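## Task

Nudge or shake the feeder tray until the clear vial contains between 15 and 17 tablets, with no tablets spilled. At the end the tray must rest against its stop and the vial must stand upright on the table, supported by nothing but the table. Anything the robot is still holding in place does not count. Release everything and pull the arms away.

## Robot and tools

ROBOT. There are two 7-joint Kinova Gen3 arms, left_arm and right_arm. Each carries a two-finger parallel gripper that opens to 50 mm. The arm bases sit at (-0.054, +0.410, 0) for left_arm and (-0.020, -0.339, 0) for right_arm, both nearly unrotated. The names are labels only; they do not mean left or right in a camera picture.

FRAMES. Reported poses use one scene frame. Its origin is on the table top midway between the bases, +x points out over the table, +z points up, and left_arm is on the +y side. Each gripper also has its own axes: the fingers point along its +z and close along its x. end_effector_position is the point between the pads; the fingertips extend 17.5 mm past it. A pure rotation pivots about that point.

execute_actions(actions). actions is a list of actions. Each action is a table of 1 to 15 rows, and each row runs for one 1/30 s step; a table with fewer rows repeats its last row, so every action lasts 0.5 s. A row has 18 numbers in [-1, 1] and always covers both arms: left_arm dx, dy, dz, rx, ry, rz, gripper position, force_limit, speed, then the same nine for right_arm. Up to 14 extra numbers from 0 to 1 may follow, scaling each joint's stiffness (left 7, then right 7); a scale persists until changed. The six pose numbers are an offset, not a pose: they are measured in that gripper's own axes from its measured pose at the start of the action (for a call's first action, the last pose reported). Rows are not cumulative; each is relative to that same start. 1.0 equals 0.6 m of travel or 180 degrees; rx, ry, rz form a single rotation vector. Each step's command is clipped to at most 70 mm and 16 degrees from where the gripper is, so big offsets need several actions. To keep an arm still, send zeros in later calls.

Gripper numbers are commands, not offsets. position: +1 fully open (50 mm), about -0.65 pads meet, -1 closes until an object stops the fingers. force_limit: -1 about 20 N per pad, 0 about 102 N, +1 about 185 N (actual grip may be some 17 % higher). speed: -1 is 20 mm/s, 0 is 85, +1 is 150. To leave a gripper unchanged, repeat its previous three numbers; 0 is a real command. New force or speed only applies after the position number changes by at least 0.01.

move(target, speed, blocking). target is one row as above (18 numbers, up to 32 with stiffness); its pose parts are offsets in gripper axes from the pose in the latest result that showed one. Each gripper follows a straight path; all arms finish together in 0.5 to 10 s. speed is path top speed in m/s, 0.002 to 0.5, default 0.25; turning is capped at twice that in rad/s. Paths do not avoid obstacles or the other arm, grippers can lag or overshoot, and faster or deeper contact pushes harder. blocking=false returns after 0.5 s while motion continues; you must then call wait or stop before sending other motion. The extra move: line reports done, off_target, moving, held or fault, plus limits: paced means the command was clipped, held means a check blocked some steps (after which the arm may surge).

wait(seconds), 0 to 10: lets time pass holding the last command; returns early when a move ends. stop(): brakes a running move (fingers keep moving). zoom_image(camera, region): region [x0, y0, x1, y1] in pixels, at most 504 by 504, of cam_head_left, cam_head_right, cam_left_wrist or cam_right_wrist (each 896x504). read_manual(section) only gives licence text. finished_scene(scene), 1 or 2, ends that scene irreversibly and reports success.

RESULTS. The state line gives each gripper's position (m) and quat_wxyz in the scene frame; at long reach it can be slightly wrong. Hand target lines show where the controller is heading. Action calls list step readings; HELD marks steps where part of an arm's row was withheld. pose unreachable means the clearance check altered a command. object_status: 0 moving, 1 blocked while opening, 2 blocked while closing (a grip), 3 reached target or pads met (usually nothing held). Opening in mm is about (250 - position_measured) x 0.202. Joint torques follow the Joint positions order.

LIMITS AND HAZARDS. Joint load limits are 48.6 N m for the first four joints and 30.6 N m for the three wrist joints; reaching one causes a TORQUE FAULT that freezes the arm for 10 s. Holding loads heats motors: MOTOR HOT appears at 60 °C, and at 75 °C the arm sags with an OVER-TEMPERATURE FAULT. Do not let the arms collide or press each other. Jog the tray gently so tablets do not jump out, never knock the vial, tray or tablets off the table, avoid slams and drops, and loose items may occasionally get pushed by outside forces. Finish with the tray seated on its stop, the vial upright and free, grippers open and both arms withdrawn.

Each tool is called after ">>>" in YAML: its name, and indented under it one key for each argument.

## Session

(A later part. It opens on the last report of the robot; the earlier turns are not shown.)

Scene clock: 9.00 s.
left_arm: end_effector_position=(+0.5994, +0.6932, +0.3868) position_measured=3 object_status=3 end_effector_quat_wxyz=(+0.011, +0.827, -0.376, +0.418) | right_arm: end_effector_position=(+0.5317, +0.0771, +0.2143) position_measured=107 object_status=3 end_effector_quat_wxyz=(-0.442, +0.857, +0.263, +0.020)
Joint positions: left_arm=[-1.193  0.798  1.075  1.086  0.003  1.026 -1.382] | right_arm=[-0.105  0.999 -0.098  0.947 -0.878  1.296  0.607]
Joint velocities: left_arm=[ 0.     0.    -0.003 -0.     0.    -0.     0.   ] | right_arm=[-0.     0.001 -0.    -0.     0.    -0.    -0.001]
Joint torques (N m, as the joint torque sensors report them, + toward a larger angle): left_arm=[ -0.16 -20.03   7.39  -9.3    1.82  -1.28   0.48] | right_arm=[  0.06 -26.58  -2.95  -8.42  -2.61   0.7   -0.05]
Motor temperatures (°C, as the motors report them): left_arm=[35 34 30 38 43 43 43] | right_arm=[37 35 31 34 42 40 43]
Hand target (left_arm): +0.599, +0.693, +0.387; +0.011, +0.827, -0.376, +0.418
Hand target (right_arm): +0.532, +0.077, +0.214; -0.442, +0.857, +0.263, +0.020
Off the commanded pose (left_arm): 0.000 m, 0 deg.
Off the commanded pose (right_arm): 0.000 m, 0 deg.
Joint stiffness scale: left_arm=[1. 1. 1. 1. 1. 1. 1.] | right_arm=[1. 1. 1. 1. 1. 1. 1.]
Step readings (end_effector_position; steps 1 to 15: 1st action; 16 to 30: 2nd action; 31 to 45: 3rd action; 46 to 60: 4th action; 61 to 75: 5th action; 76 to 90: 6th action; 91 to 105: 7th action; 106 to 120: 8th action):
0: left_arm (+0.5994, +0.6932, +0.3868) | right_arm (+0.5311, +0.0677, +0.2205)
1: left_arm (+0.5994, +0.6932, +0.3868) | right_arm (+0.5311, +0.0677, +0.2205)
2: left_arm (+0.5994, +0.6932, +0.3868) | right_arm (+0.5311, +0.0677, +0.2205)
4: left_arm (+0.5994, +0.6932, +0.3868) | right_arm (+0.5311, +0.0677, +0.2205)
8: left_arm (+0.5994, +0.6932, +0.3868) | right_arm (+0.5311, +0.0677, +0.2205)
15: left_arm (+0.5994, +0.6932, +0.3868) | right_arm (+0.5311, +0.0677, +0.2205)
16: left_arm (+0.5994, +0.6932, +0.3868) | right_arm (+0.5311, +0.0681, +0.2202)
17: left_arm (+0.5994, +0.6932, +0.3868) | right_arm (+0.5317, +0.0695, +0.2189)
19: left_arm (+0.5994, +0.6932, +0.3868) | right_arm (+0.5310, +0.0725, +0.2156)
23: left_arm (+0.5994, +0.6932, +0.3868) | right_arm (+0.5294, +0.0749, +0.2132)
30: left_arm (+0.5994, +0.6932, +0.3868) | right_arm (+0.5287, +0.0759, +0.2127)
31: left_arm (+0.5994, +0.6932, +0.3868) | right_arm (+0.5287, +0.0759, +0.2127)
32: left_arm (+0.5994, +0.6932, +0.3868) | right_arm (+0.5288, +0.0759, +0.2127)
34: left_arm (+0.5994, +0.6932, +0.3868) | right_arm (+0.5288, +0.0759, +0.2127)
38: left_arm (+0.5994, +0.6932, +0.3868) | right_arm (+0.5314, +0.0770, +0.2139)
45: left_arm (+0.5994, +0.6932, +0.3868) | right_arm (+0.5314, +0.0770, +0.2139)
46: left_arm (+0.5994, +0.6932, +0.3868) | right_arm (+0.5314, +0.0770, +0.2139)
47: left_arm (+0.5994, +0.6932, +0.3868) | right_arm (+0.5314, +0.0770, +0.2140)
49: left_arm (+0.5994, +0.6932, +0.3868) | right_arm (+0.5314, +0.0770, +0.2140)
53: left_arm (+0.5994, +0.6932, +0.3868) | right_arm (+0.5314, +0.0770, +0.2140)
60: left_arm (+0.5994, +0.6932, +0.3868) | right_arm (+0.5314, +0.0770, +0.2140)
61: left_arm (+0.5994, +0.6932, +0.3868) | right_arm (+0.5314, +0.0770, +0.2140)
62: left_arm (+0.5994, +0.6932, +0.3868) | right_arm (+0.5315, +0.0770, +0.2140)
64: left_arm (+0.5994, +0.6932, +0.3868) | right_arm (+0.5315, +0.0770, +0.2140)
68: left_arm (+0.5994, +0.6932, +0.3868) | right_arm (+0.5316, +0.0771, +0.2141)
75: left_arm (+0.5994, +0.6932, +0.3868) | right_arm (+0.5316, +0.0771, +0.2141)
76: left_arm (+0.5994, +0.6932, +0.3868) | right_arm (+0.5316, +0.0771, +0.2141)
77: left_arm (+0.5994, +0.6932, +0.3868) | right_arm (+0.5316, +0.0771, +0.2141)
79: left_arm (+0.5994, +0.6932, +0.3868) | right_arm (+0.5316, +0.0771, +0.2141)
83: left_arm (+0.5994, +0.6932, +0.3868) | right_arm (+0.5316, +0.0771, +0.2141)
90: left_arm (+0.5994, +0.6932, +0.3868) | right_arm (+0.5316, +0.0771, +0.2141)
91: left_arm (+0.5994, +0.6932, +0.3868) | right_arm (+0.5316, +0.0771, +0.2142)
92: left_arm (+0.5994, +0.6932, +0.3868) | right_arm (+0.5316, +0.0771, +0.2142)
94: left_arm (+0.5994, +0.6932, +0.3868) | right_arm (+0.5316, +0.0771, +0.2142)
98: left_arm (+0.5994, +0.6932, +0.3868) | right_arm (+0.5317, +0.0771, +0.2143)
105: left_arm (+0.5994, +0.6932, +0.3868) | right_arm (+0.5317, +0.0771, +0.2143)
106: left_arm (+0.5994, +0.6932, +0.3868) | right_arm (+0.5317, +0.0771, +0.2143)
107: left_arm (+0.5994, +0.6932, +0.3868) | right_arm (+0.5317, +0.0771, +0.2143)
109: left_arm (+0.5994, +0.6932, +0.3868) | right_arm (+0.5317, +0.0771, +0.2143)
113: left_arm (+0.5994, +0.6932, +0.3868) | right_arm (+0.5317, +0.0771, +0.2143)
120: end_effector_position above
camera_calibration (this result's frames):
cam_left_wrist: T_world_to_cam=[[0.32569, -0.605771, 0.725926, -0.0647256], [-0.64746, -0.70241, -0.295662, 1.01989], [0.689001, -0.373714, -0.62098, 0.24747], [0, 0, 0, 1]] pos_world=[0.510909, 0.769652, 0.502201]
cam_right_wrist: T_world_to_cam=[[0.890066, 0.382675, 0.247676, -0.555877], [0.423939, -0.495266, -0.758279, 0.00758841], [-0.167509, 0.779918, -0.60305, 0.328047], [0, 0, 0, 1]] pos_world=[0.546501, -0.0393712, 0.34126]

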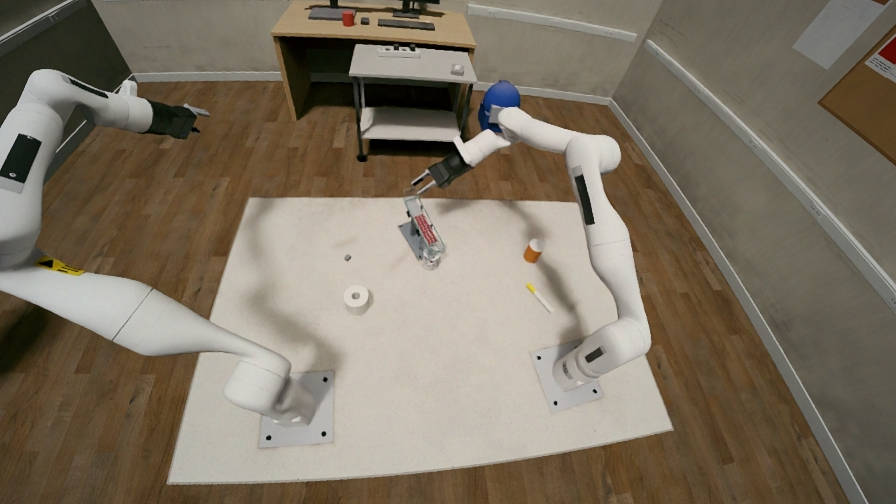

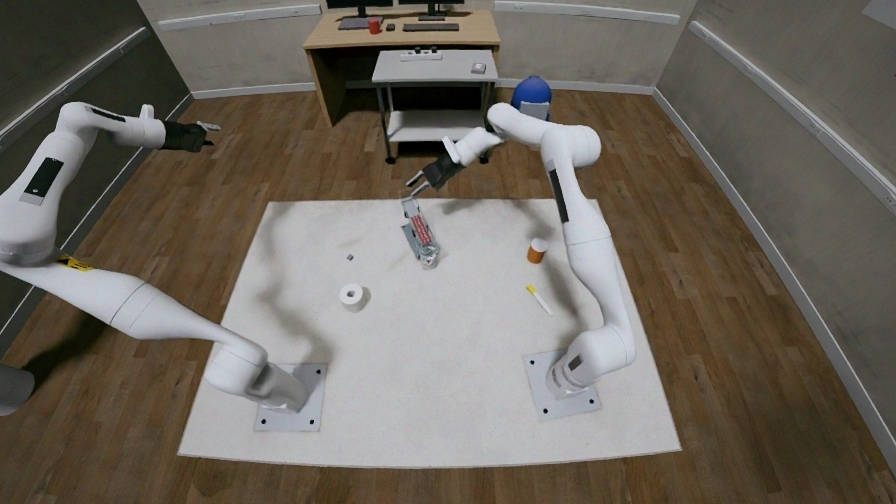

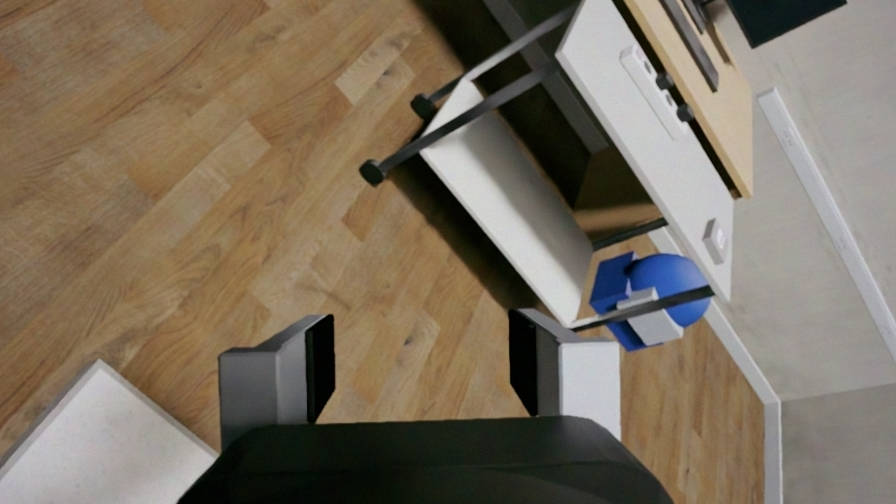

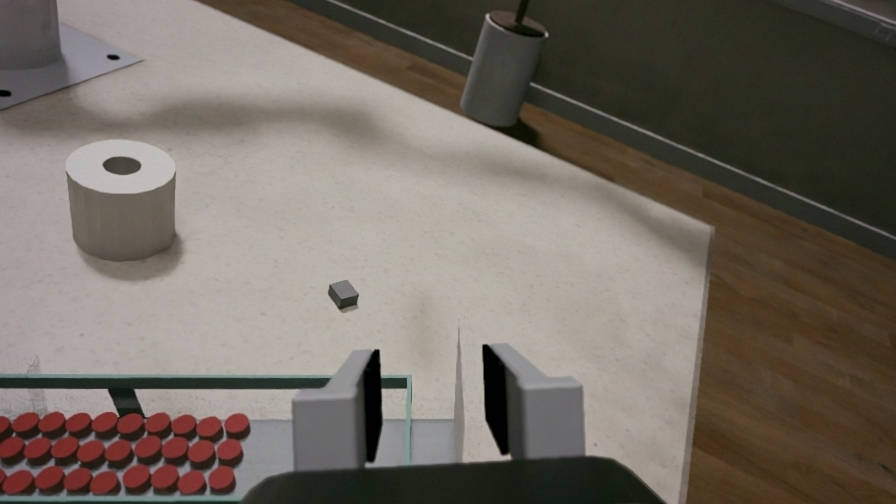

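>>> execute_actions:
  actions:
    - [[0,0,0,0,0,0,1,0,0,0,0,0,0,0,0,-0.45,-1,1]]
    - [[0,0,0,0,0,0,1,0,0,0,0,0,0,0,0,0.3,-1,1]]
    - [[0,0,0,0,0,0,1,0,0,0,0,0,0,0,0,-0.45,-1,1]]
    - [[0,0,0,0,0,0,1,0,0,0,0,0,0,0,0,0.3,-1,1]]
    - [[0,0,0,0,0,0,1,0,0,0,0,0,0,0,0,-0.45,-1,0.9]]
    - [[0,0,0,0,0,0,1,0,0,0,0,0,0,0,0,0.3,-1,0.7]]

>>> move:
  target: [0,0,0,0,0,0,1,0,0,0,0,-0.15,0,0,0,0.3,-1,0.7]

>>> zoom_image:
  camera: "cam_right_wrist"
  region: [0,330,300,504]

Scene clock: 12.23 s.
left_arm: end_effector_position=(+0.5994, +0.6932, +0.3868) position_measured=3 object_status=3 end_effector_quat_wxyz=(+0.011, +0.827, -0.376, +0.418) | right_arm: end_effector_position=(+0.5322, +0.0772, +0.2149) position_measured=107 object_status=3 end_effector_quat_wxyz=(-0.442, +0.857, +0.263, +0.021)
Joint positions: left_arm=[-1.193  0.798  1.075  1.086  0.003  1.026 -1.382] | right_arm=[-0.105  0.998 -0.098  0.946 -0.878  1.296  0.607]
Joint velocities: left_arm=[ 0.    -0.    -0.001 -0.001  0.001 -0.    -0.   ] | right_arm=[-0.     0.    -0.001 -0.     0.001 -0.     0.   ]
Joint torques (N m, as the joint torque sensors report them, + toward a larger angle): left_arm=[ -0.14 -20.01   7.52  -9.51   1.59  -1.33   0.45] | right_arm=[ -0.01 -26.58  -2.8   -8.32  -2.51   0.7   -0.05]
Motor temperatures (°C, as the motors report them): left_arm=[35 34 30 38 43 43 43] | right_arm=[37 35 31 34 42 40 43]
Hand target (left_arm): +0.599, +0.693, +0.387; +0.011, +0.827, -0.376, +0.418
Hand target (right_arm): +0.532, +0.077, +0.215; -0.442, +0.857, +0.263, +0.021
Off the commanded pose (left_arm): 0.000 m, 0 deg.
Off the commanded pose (right_arm): 0.000 m, 0 deg.
Joint stiffness scale: left_arm=[1. 1. 1. 1. 1. 1. 1.] | right_arm=[1. 1. 1. 1. 1. 1. 1.]
Step readings (end_effector_position; steps 1 to 15: 1st action; 16 to 30: 2nd action; 31 to 45: 3rd action; 46 to 60: 4th action; 61 to 75: 5th action; 76 to 90: 6th action):
0: left_arm (+0.5994, +0.6932, +0.3868) | right_arm (+0.5317, +0.0771, +0.2143)
1: left_arm (+0.5994, +0.6932, +0.3868) | right_arm (+0.5317, +0.0771, +0.2143)
2: left_arm (+0.5994, +0.6932, +0.3868) | right_arm (+0.5318, +0.0771, +0.2144)
4: left_arm (+0.5994, +0.6932, +0.3868) | right_arm (+0.5318, +0.0771, +0.2144)
8: left_arm (+0.5994, +0.6932, +0.3868) | right_arm (+0.5319, +0.0771, +0.2145)
15: left_arm (+0.5994, +0.6932, +0.3868) | right_arm (+0.5319, +0.0771, +0.2145)
16: left_arm (+0.5994, +0.6932, +0.3868) | right_arm (+0.5319, +0.0771, +0.2145)
17: left_arm (+0.5994, +0.6932, +0.3868) | right_arm (+0.5319, +0.0771, +0.2145)
19: left_arm (+0.5994, +0.6932, +0.3868) | right_arm (+0.5319, +0.0771, +0.2145)
23: left_arm (+0.5994, +0.6932, +0.3868) | right_arm (+0.5319, +0.0771, +0.2145)
30: left_arm (+0.5994, +0.6932, +0.3868) | right_arm (+0.5319, +0.0771, +0.2145)
31: left_arm (+0.5994, +0.6932, +0.3868) | right_arm (+0.5319, +0.0771, +0.2145)
32: left_arm (+0.5994, +0.6932, +0.3868) | right_arm (+0.5319, +0.0771, +0.2146)
34: left_arm (+0.5994, +0.6932, +0.3868) | right_arm (+0.5320, +0.0771, +0.2146)
38: left_arm (+0.5994, +0.6932, +0.3868) | right_arm (+0.5320, +0.0772, +0.2147)
45: left_arm (+0.5994, +0.6932, +0.3868) | right_arm (+0.5320, +0.0772, +0.2147)
46: left_arm (+0.5994, +0.6932, +0.3868) | right_arm (+0.5320, +0.0772, +0.2147)
47: left_arm (+0.5994, +0.6932, +0.3868) | right_arm (+0.5320, +0.0772, +0.2147)
49: left_arm (+0.5994, +0.6932, +0.3868) | right_arm (+0.5320, +0.0772, +0.2147)
53: left_arm (+0.5994, +0.6932, +0.3868) | right_arm (+0.5320, +0.0772, +0.2147)
60: left_arm (+0.5994, +0.6932, +0.3868) | right_arm (+0.5320, +0.0772, +0.2147)
61: left_arm (+0.5994, +0.6932, +0.3868) | right_arm (+0.5320, +0.0772, +0.2147)
62: left_arm (+0.5994, +0.6932, +0.3868) | right_arm (+0.5321, +0.0772, +0.2147)
64: left_arm (+0.5994, +0.6932, +0.3868) | right_arm (+0.5321, +0.0772, +0.2148)
68: left_arm (+0.5994, +0.6932, +0.3868) | right_arm (+0.5322, +0.0772, +0.2149)
75: left_arm (+0.5994, +0.6932, +0.3868) | right_arm (+0.5322, +0.0772, +0.2149)
76: left_arm (+0.5994, +0.6932, +0.3868) | right_arm (+0.5322, +0.0772, +0.2149)
77: left_arm (+0.5994, +0.6932, +0.3868) | right_arm (+0.5322, +0.0772, +0.2149)
79: left_arm (+0.5994, +0.6932, +0.3868) | right_arm (+0.5322, +0.0772, +0.2149)
83: left_arm (+0.5994, +0.6932, +0.3868) | right_arm (+0.5322, +0.0772, +0.2149)
90: end_effector_position above
camera_calibration (this result's frames):
cam_left_wrist: T_world_to_cam=[[0.32569, -0.60577, 0.725926, -0.064726], [-0.64746, -0.70241, -0.295661, 1.01989], [0.689001, -0.373714, -0.62098, 0.24747], [0, 0, 0, 1]] pos_world=[0.510909, 0.769652, 0.502201]
cam_right_wrist: T_world_to_cam=[[0.889765, 0.382397, 0.249182, -0.556576], [0.424993, -0.495053, -0.757828, 0.00717653], [-0.166432, 0.780189, -0.602997, 0.327765], [0, 0, 0, 1]] pos_world=[0.546722, -0.0393331, 0.341769]

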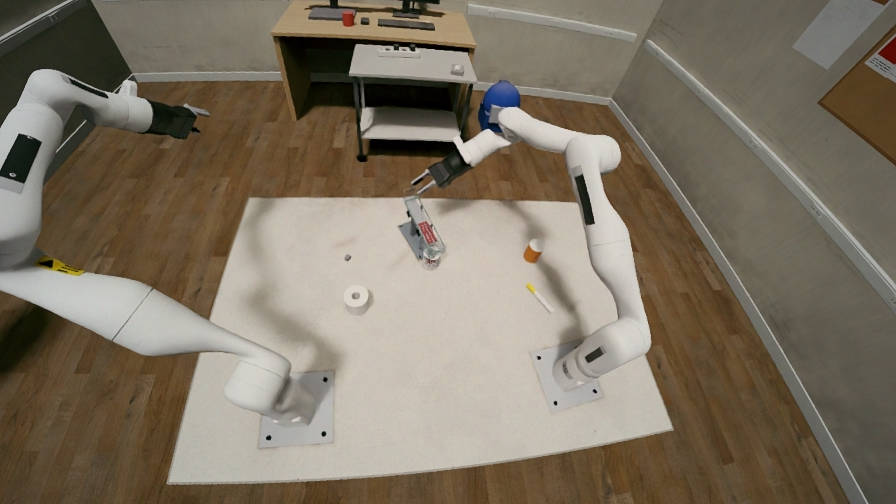

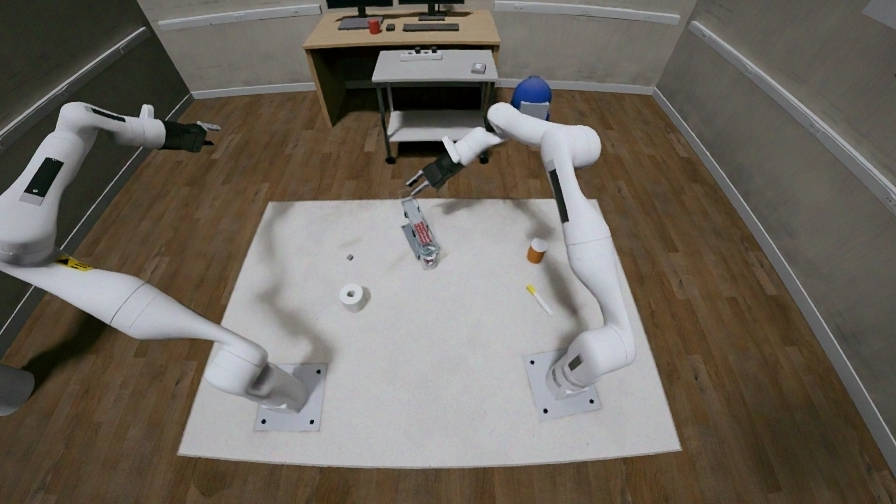

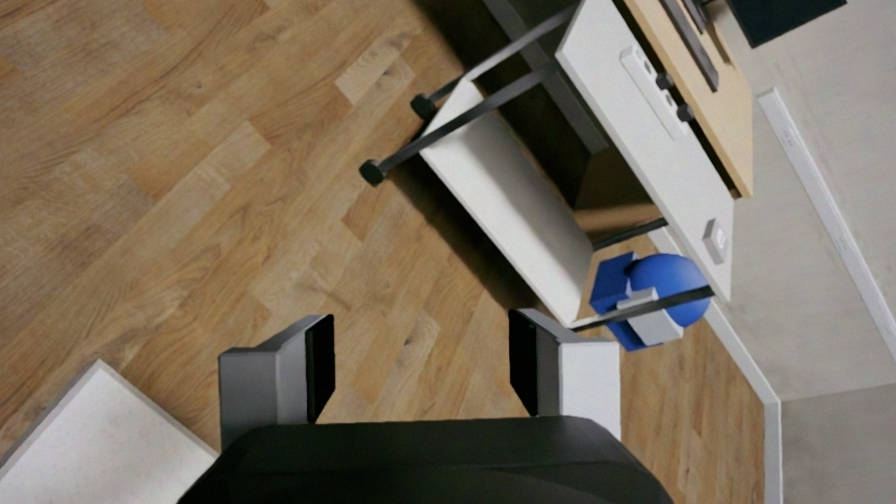

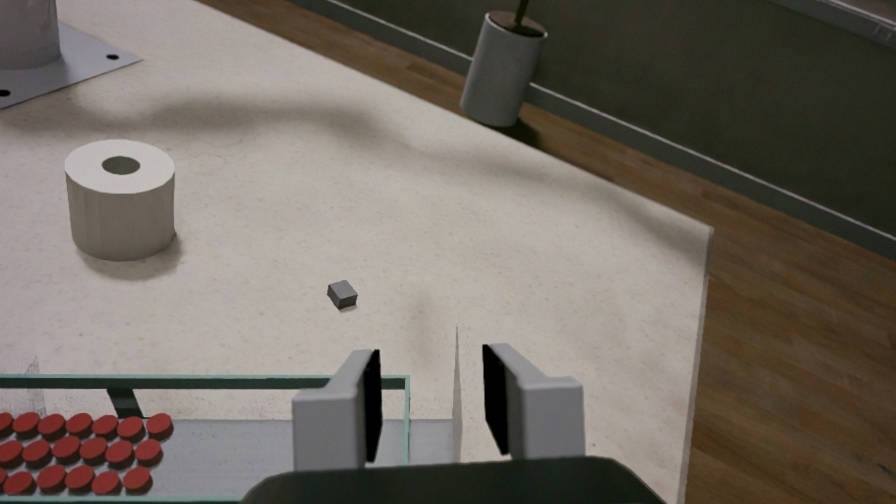

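Scene clock: 13.13 s.
left_arm: end_effector_position=(+0.5994, +0.6932, +0.3868) position_measured=3 object_status=3 end_effector_quat_wxyz=(+0.011, +0.827, -0.376, +0.418) | right_arm: end_effector_position=(+0.5497, +0.0122, +0.2697) position_measured=107 object_status=3 end_effector_quat_wxyz=(-0.445, +0.855, +0.265, +0.023)
Joint positions: left_arm=[-1.193  0.798  1.075  1.086  0.003  1.026 -1.382] | right_arm=[-0.013  0.964 -0.069  0.844 -0.871  1.471  0.572]
Joint velocities: left_arm=[ 0.    -0.001  0.    -0.001 -0.001 -0.001 -0.   ] | right_arm=[ 0.002 -0.    -0.001 -0.001 -0.    -0.    -0.   ]
Joint torques (N m, as the joint torque sensors report them, + toward a larger angle): left_arm=[ -0.06 -20.1    7.3   -9.3    1.68  -1.3    0.3 ] | right_arm=[  0.19 -25.96  -2.26  -8.54  -2.46   0.71  -0.07]
Motor temperatures (°C, as the motors report them): left_arm=[35 34 30 38 43 43 43] | right_arm=[37 35 31 34 42 40 43]
Hand target (left_arm): +0.599, +0.693, +0.387; +0.011, +0.827, -0.376, +0.418
Hand target (right_arm): +0.550, +0.008, +0.270; -0.442, +0.857, +0.264, +0.021
Off the commanded pose (left_arm): 0.000 m, 0 deg.
Off the commanded pose (right_arm): 0.004 m, 1 deg.
Joint stiffness scale: left_arm=[1. 1. 1. 1. 1. 1. 1.] | right_arm=[1. 1. 1. 1. 1. 1. 1.]
move: off_target (right_arm)
camera_calibration (this result's frames):
cam_left_wrist: T_world_to_cam=[[0.32569, -0.60577, 0.725926, -0.0647257], [-0.64746, -0.70241, -0.295662, 1.01989], [0.689001, -0.373714, -0.62098, 0.24747], [0, 0, 0, 1]] pos_world=[0.510909, 0.769652, 0.502201]
cam_right_wrist: T_world_to_cam=[[0.8885, 0.381557, 0.254916, -0.561792], [0.427744, -0.487533, -0.761148, 0.00844737], [-0.166142, 0.785319, -0.596382, 0.412423], [0, 0, 0, 1]] pos_world=[0.56406, -0.105409, 0.395601]

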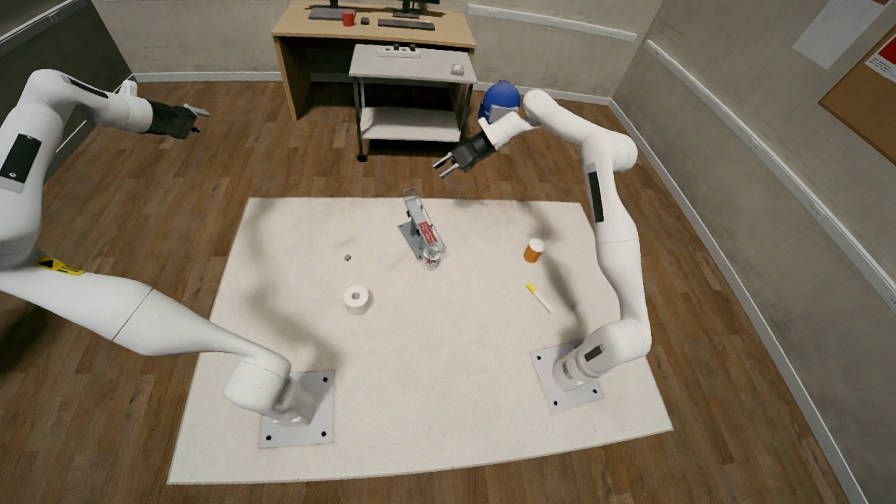

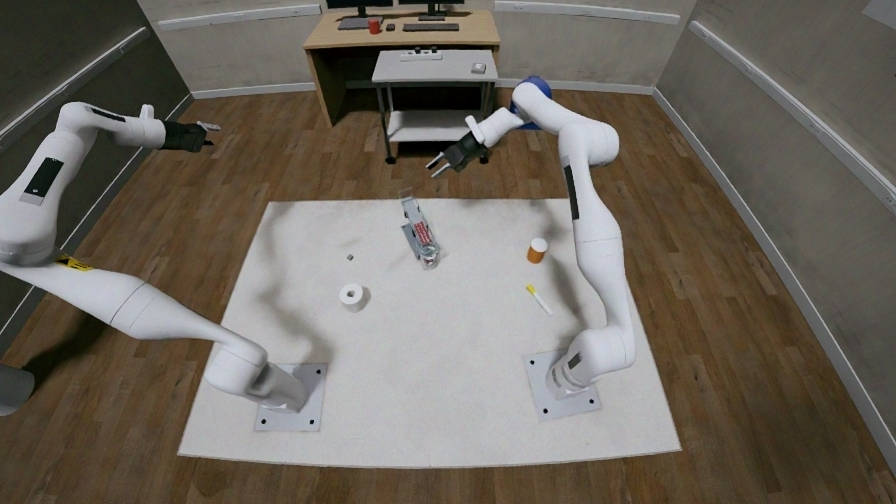

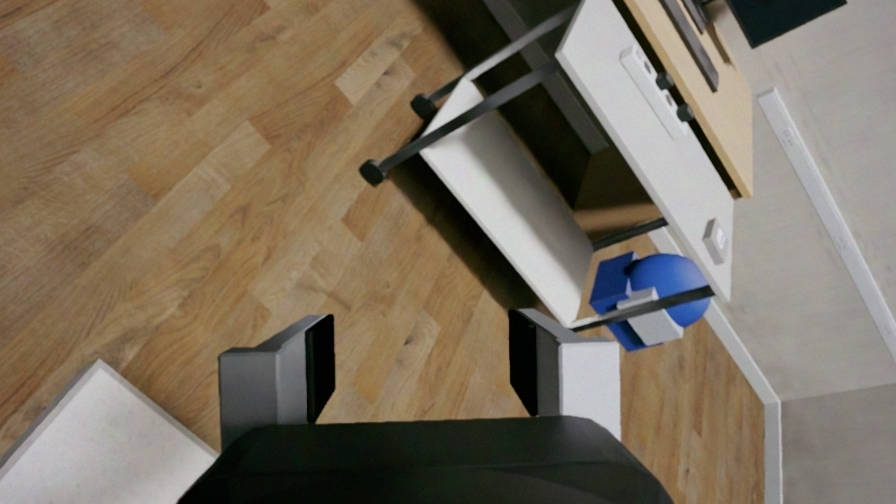

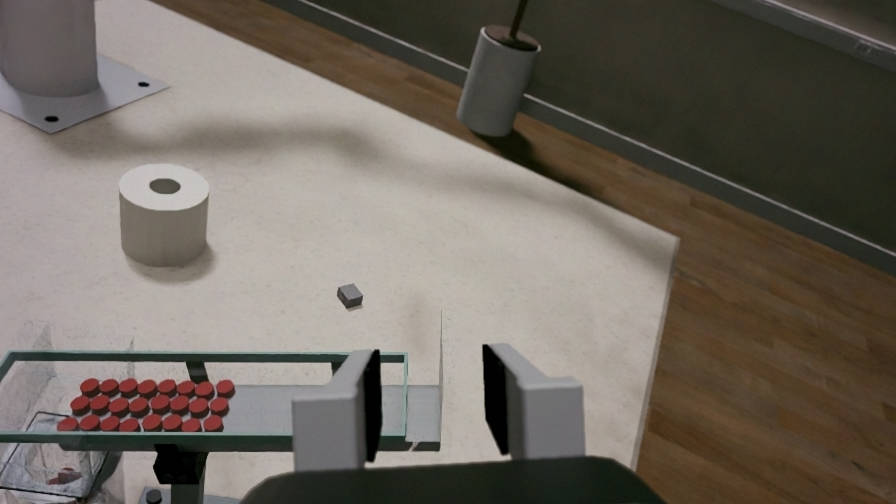

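Region (0, 330, 300, 504) of cam_right_wrist's 896x504 image, scaled by 1.680; it fills the top 292 rows of this view, and the rest is white.

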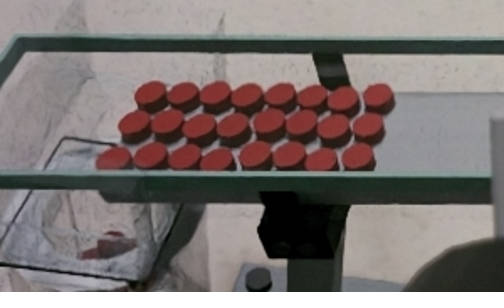

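>>> move:
  target: [0,0,0,0,0,0,1,0,0,-0.002,0,0.152,0,0,0,0.4,-1,0.7]
  speed: 0.15

>>> execute_actions:
  actions:
    - [[0,0,0,0,0,0,1,0,0,0,0,0,0,0,0,-0.45,-1,0.7]]
    - [[0,0,0,0,0,0,1,0,0,0,0,0,0,0,0,0.3,-1,0.3]]

Scene clock: 14.40 s.
left_arm: end_effector_position=(+0.5994, +0.6932, +0.3868) position_measured=3 object_status=3 end_effector_quat_wxyz=(+0.011, +0.827, -0.376, +0.418) | right_arm: end_effector_position=(+0.5312, +0.0781, +0.2149) position_measured=92 object_status=3 end_effector_quat_wxyz=(-0.442, +0.857, +0.265, +0.022)
Joint positions: left_arm=[-1.193  0.798  1.075  1.086  0.003  1.026 -1.382] | right_arm=[-0.105  0.997 -0.101  0.95  -0.876  1.292  0.609]
Joint velocities: left_arm=[-0.    -0.     0.     0.    -0.    -0.001  0.   ] | right_arm=[-0.001  0.003 -0.001  0.    -0.    -0.001  0.   ]
Joint torques (N m, as the joint torque sensors report them, + toward a larger angle): left_arm=[ -0.66 -20.13   7.29  -9.4    1.39  -1.35   0.29] | right_arm=[  0.08 -26.61  -2.23  -8.38  -2.44   0.54  -0.07]
Motor temperatures (°C, as the motors report them): left_arm=[35 34 30 38 43 43 43] | right_arm=[37 35 31 34 42 40 43]
Hand target (left_arm): +0.599, +0.693, +0.387; +0.011, +0.827, -0.376, +0.418
Hand target (right_arm): +0.531, +0.082, +0.214; -0.445, +0.855, +0.264, +0.023
Off the commanded pose (left_arm): 0.000 m, 0 deg.
Off the commanded pose (right_arm): 0.004 m, 0 deg.
Joint stiffness scale: left_arm=[1. 1. 1. 1. 1. 1. 1.] | right_arm=[1. 1. 1. 1. 1. 1. 1.]
move: off_target (right_arm)
camera_calibration (this result's frames):
cam_left_wrist: T_world_to_cam=[[0.32569, -0.60577, 0.725926, -0.0647259], [-0.64746, -0.70241, -0.295661, 1.01989], [0.689001, -0.373714, -0.62098, 0.24747], [0, 0, 0, 1]] pos_world=[0.510909, 0.769652, 0.502201]
cam_right_wrist: T_world_to_cam=[[0.888613, 0.383588, 0.251451, -0.556076], [0.427414, -0.493667, -0.75737, 0.0065583], [-0.166385, 0.780483, -0.60263, 0.326734], [0, 0, 0, 1]] pos_world=[0.545697, -0.0384686, 0.341692]

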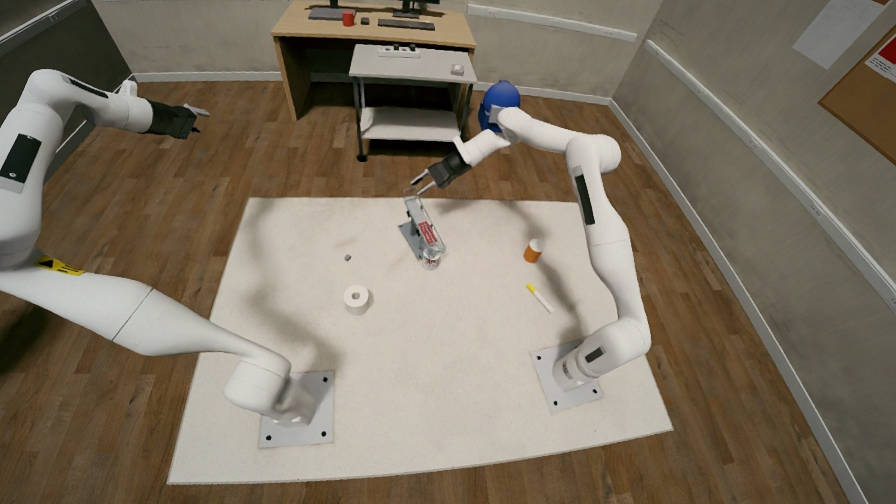

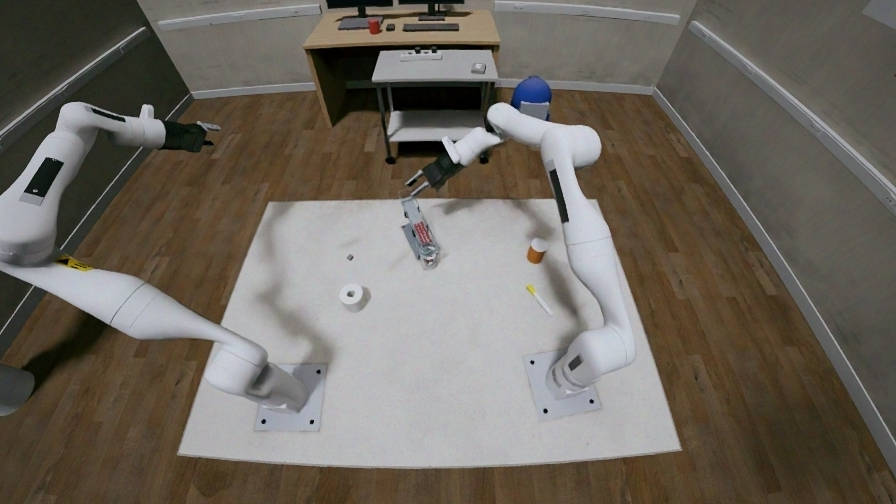

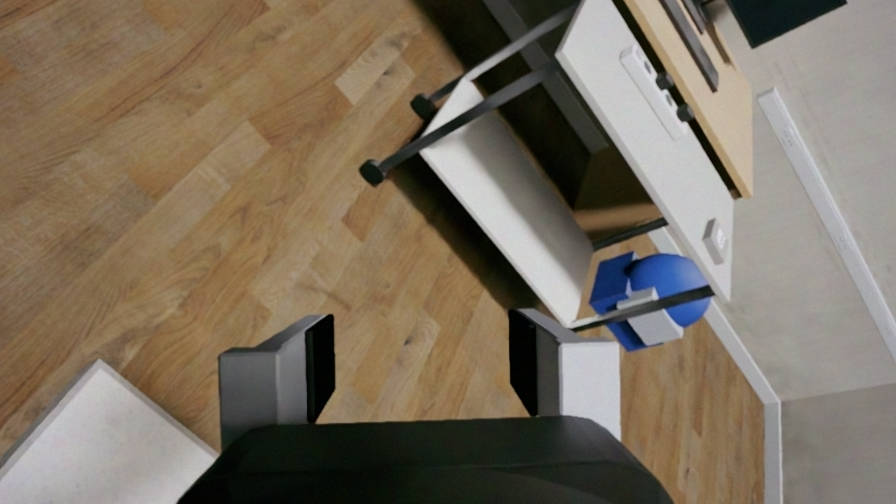

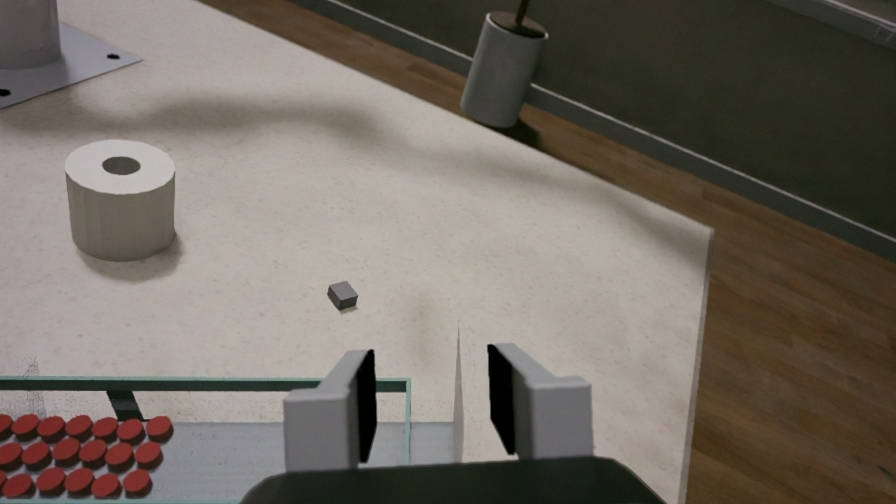

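Scene clock: 15.40 s.
left_arm: end_effector_position=(+0.5994, +0.6932, +0.3868) position_measured=3 object_status=3 end_effector_quat_wxyz=(+0.011, +0.827, -0.376, +0.418) | right_arm: end_effector_position=(+0.5314, +0.0782, +0.2151) position_measured=107 object_status=3 end_effector_quat_wxyz=(-0.442, +0.857, +0.265, +0.022)
Joint positions: left_arm=[-1.193  0.798  1.075  1.086  0.003  1.026 -1.382] | right_arm=[-0.105  0.997 -0.101  0.95  -0.876  1.292  0.609]
Joint velocities: left_arm=[ 0.    -0.    -0.001 -0.     0.001 -0.     0.001] | right_arm=[-0.    -0.     0.     0.     0.001 -0.     0.   ]
Joint torques (N m, as the joint torque sensors report them, + toward a larger angle): left_arm=[ -0.12 -20.03   7.47  -9.4    1.64  -1.48   0.52] | right_arm=[  0.33 -26.22  -2.33  -8.52  -2.44   0.7   -0.13]
Motor temperatures (°C, as the motors report them): left_arm=[35 34 30 38 43 43 43] | right_arm=[37 35 31 34 42 40 43]
Hand target (left_arm): +0.599, +0.693, +0.387; +0.011, +0.827, -0.376, +0.418
Hand target (right_arm): +0.531, +0.078, +0.215; -0.442, +0.857, +0.265, +0.022
Off the commanded pose (left_arm): 0.000 m, 0 deg.
Off the commanded pose (right_arm): 0.000 m, 0 deg.
Joint stiffness scale: left_arm=[1. 1. 1. 1. 1. 1. 1.] | right_arm=[1. 1. 1. 1. 1. 1. 1.]
Step readings (end_effector_position; steps 1 to 15: 1st action; 16 to 30: 2nd action):
0: left_arm (+0.5994, +0.6932, +0.3868) | right_arm (+0.5312, +0.0781, +0.2149)
1: left_arm (+0.5994, +0.6932, +0.3868) | right_arm (+0.5312, +0.0781, +0.2149)
2: left_arm (+0.5994, +0.6932, +0.3868) | right_arm (+0.5312, +0.0781, +0.2149)
4: left_arm (+0.5994, +0.6932, +0.3868) | right_arm (+0.5313, +0.0782, +0.2149)
8: left_arm (+0.5994, +0.6932, +0.3868) | right_arm (+0.5314, +0.0782, +0.2150)
15: left_arm (+0.5994, +0.6932, +0.3868) | right_arm (+0.5314, +0.0782, +0.2150)
16: left_arm (+0.5994, +0.6932, +0.3868) | right_arm (+0.5314, +0.0782, +0.2150)
17: left_arm (+0.5994, +0.6932, +0.3868) | right_arm (+0.5314, +0.0782, +0.2151)
19: left_arm (+0.5994, +0.6932, +0.3868) | right_arm (+0.5314, +0.0782, +0.2151)
23: left_arm (+0.5994, +0.6932, +0.3868) | right_arm (+0.5314, +0.0782, +0.2151)
30: end_effector_position above
camera_calibration (this result's frames):
cam_left_wrist: T_world_to_cam=[[0.32569, -0.60577, 0.725926, -0.0647257], [-0.64746, -0.70241, -0.295661, 1.01989], [0.689001, -0.373714, -0.62098, 0.24747], [0, 0, 0, 1]] pos_world=[0.510909, 0.769652, 0.502201]
cam_right_wrist: T_world_to_cam=[[0.888504, 0.383504, 0.251962, -0.556308], [0.427777, -0.493582, -0.757221, 0.00642832], [-0.166033, 0.780578, -0.602604, 0.326641], [0, 0, 0, 1]] pos_world=[0.545765, -0.0384495, 0.341871]

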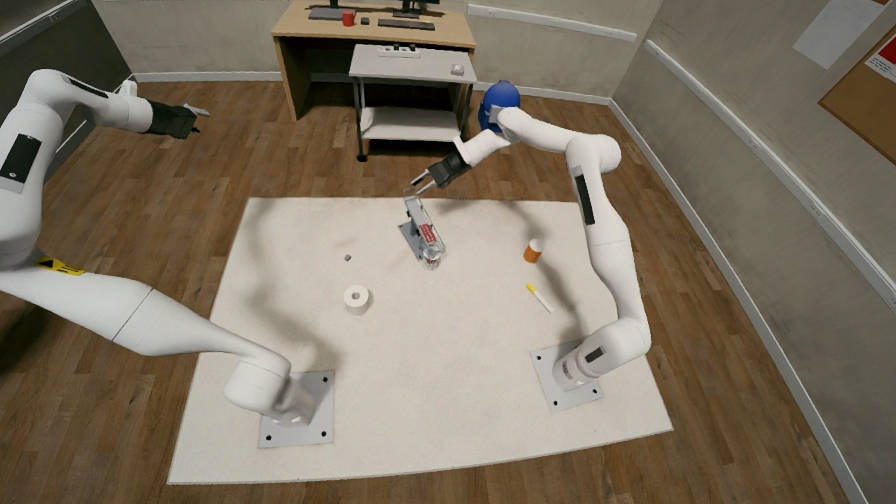

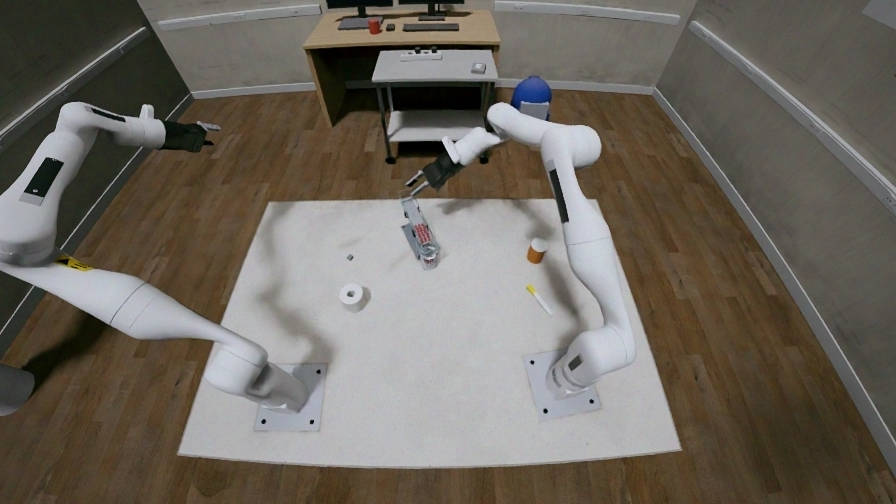

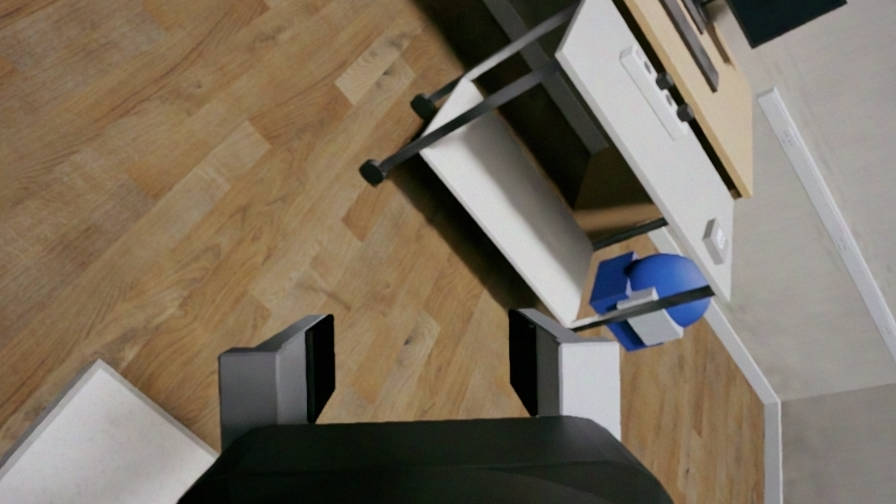

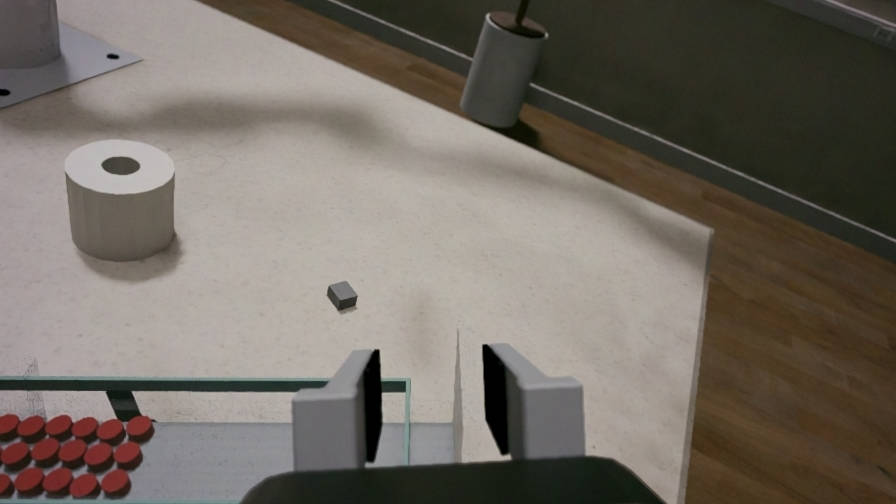

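>>> move:
  target: [0,0,0,0,0,0,1,0,0,0,0,-0.15,0,0,0,0.3,-1,0.3]

>>> finished_scene:
  scene: 2

Scene clock: 16.40 s.
left_arm: end_effector_position=(+0.5994, +0.6932, +0.3868) position_measured=3 object_status=3 end_effector_quat_wxyz=(+0.011, +0.827, -0.376, +0.418) | right_arm: end_effector_position=(+0.5488, +0.0132, +0.2698) position_measured=107 object_status=3 end_effector_quat_wxyz=(-0.446, +0.855, +0.266, +0.024)
Joint positions: left_arm=[-1.193  0.798  1.075  1.086  0.003  1.026 -1.382] | right_arm=[-0.013  0.962 -0.072  0.849 -0.87   1.467  0.576]
Joint velocities: left_arm=[ 0.     0.001 -0.    -0.     0.    -0.001  0.001] | right_arm=[ 0.002 -0.001  0.001 -0.002 -0.     0.001 -0.   ]
Joint torques (N m, as the joint torque sensors report them, + toward a larger angle): left_arm=[ -0.29 -20.04   7.15  -9.38   1.51  -1.35   0.62] | right_arm=[ -0.18 -25.98  -2.24  -8.37  -2.58   0.5   -0.07]
Motor temperatures (°C, as the motors report them): left_arm=[35 34 30 38 43 43 43] | right_arm=[37 35 31 34 42 40 43]
Hand target (left_arm): +0.599, +0.693, +0.387; +0.011, +0.827, -0.376, +0.418
Hand target (right_arm): +0.549, +0.009, +0.270; -0.442, +0.857, +0.265, +0.022
Off the commanded pose (left_arm): 0.000 m, 0 deg.
Off the commanded pose (right_arm): 0.004 m, 1 deg.
Joint stiffness scale: left_arm=[1. 1. 1. 1. 1. 1. 1.] | right_arm=[1. 1. 1. 1. 1. 1. 1.]
move: off_target (right_arm)
camera_calibration (this result's frames):
cam_left_wrist: T_world_to_cam=[[0.32569, -0.60577, 0.725926, -0.0647258], [-0.64746, -0.70241, -0.295661, 1.01989], [0.689001, -0.373714, -0.62098, 0.24747], [0, 0, 0, 1]] pos_world=[0.510909, 0.769652, 0.502201]
cam_right_wrist: T_world_to_cam=[[0.887253, 0.38264, 0.257619, -0.561499], [0.430458, -0.486081, -0.760547, 0.00770519], [-0.165792, 0.785692, -0.595988, 0.411294], [0, 0, 0, 1]] pos_world=[0.563064, -0.104553, 0.395639]

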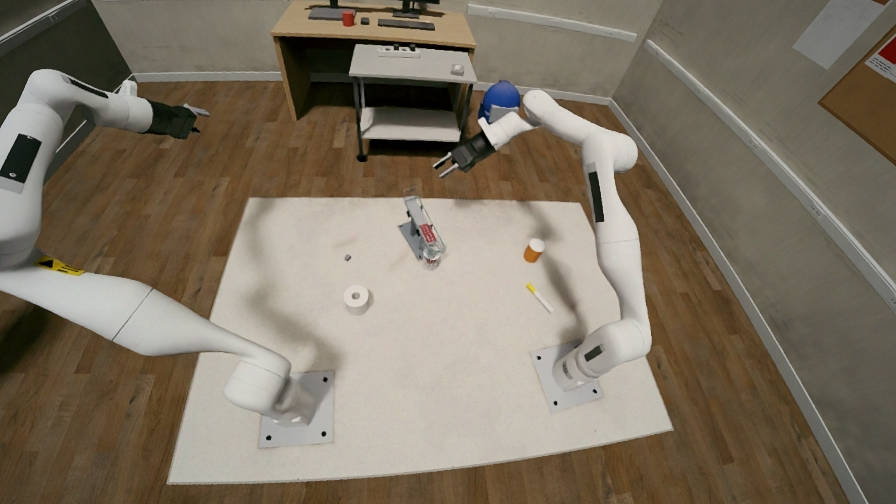

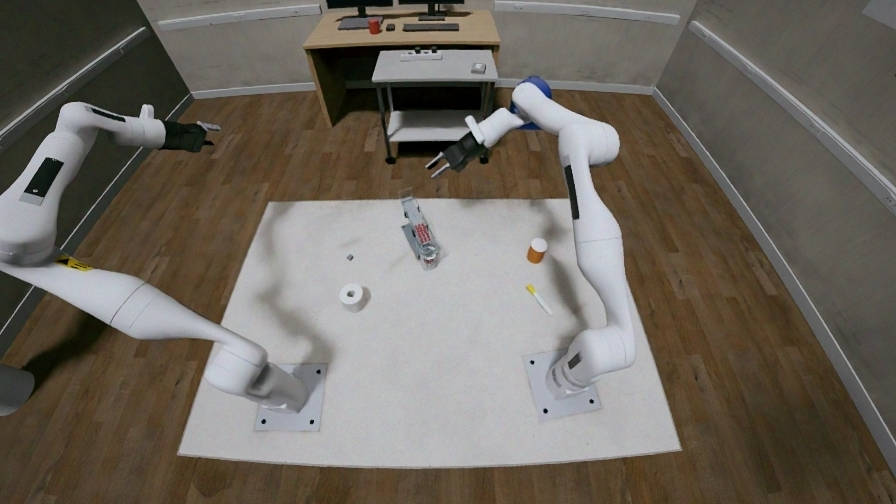

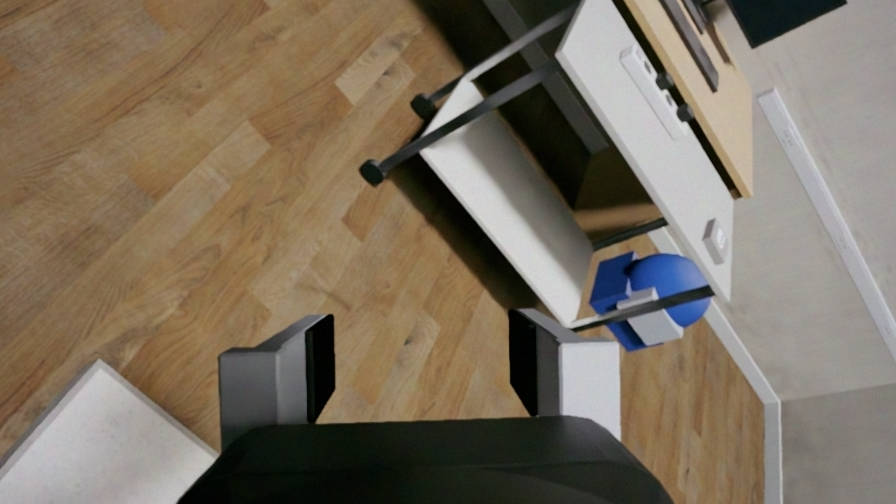

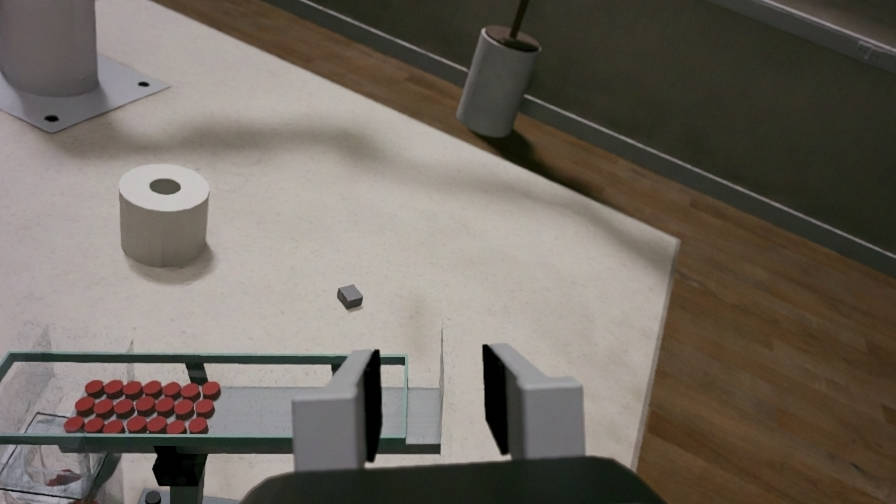

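The scene is finished: the task was done.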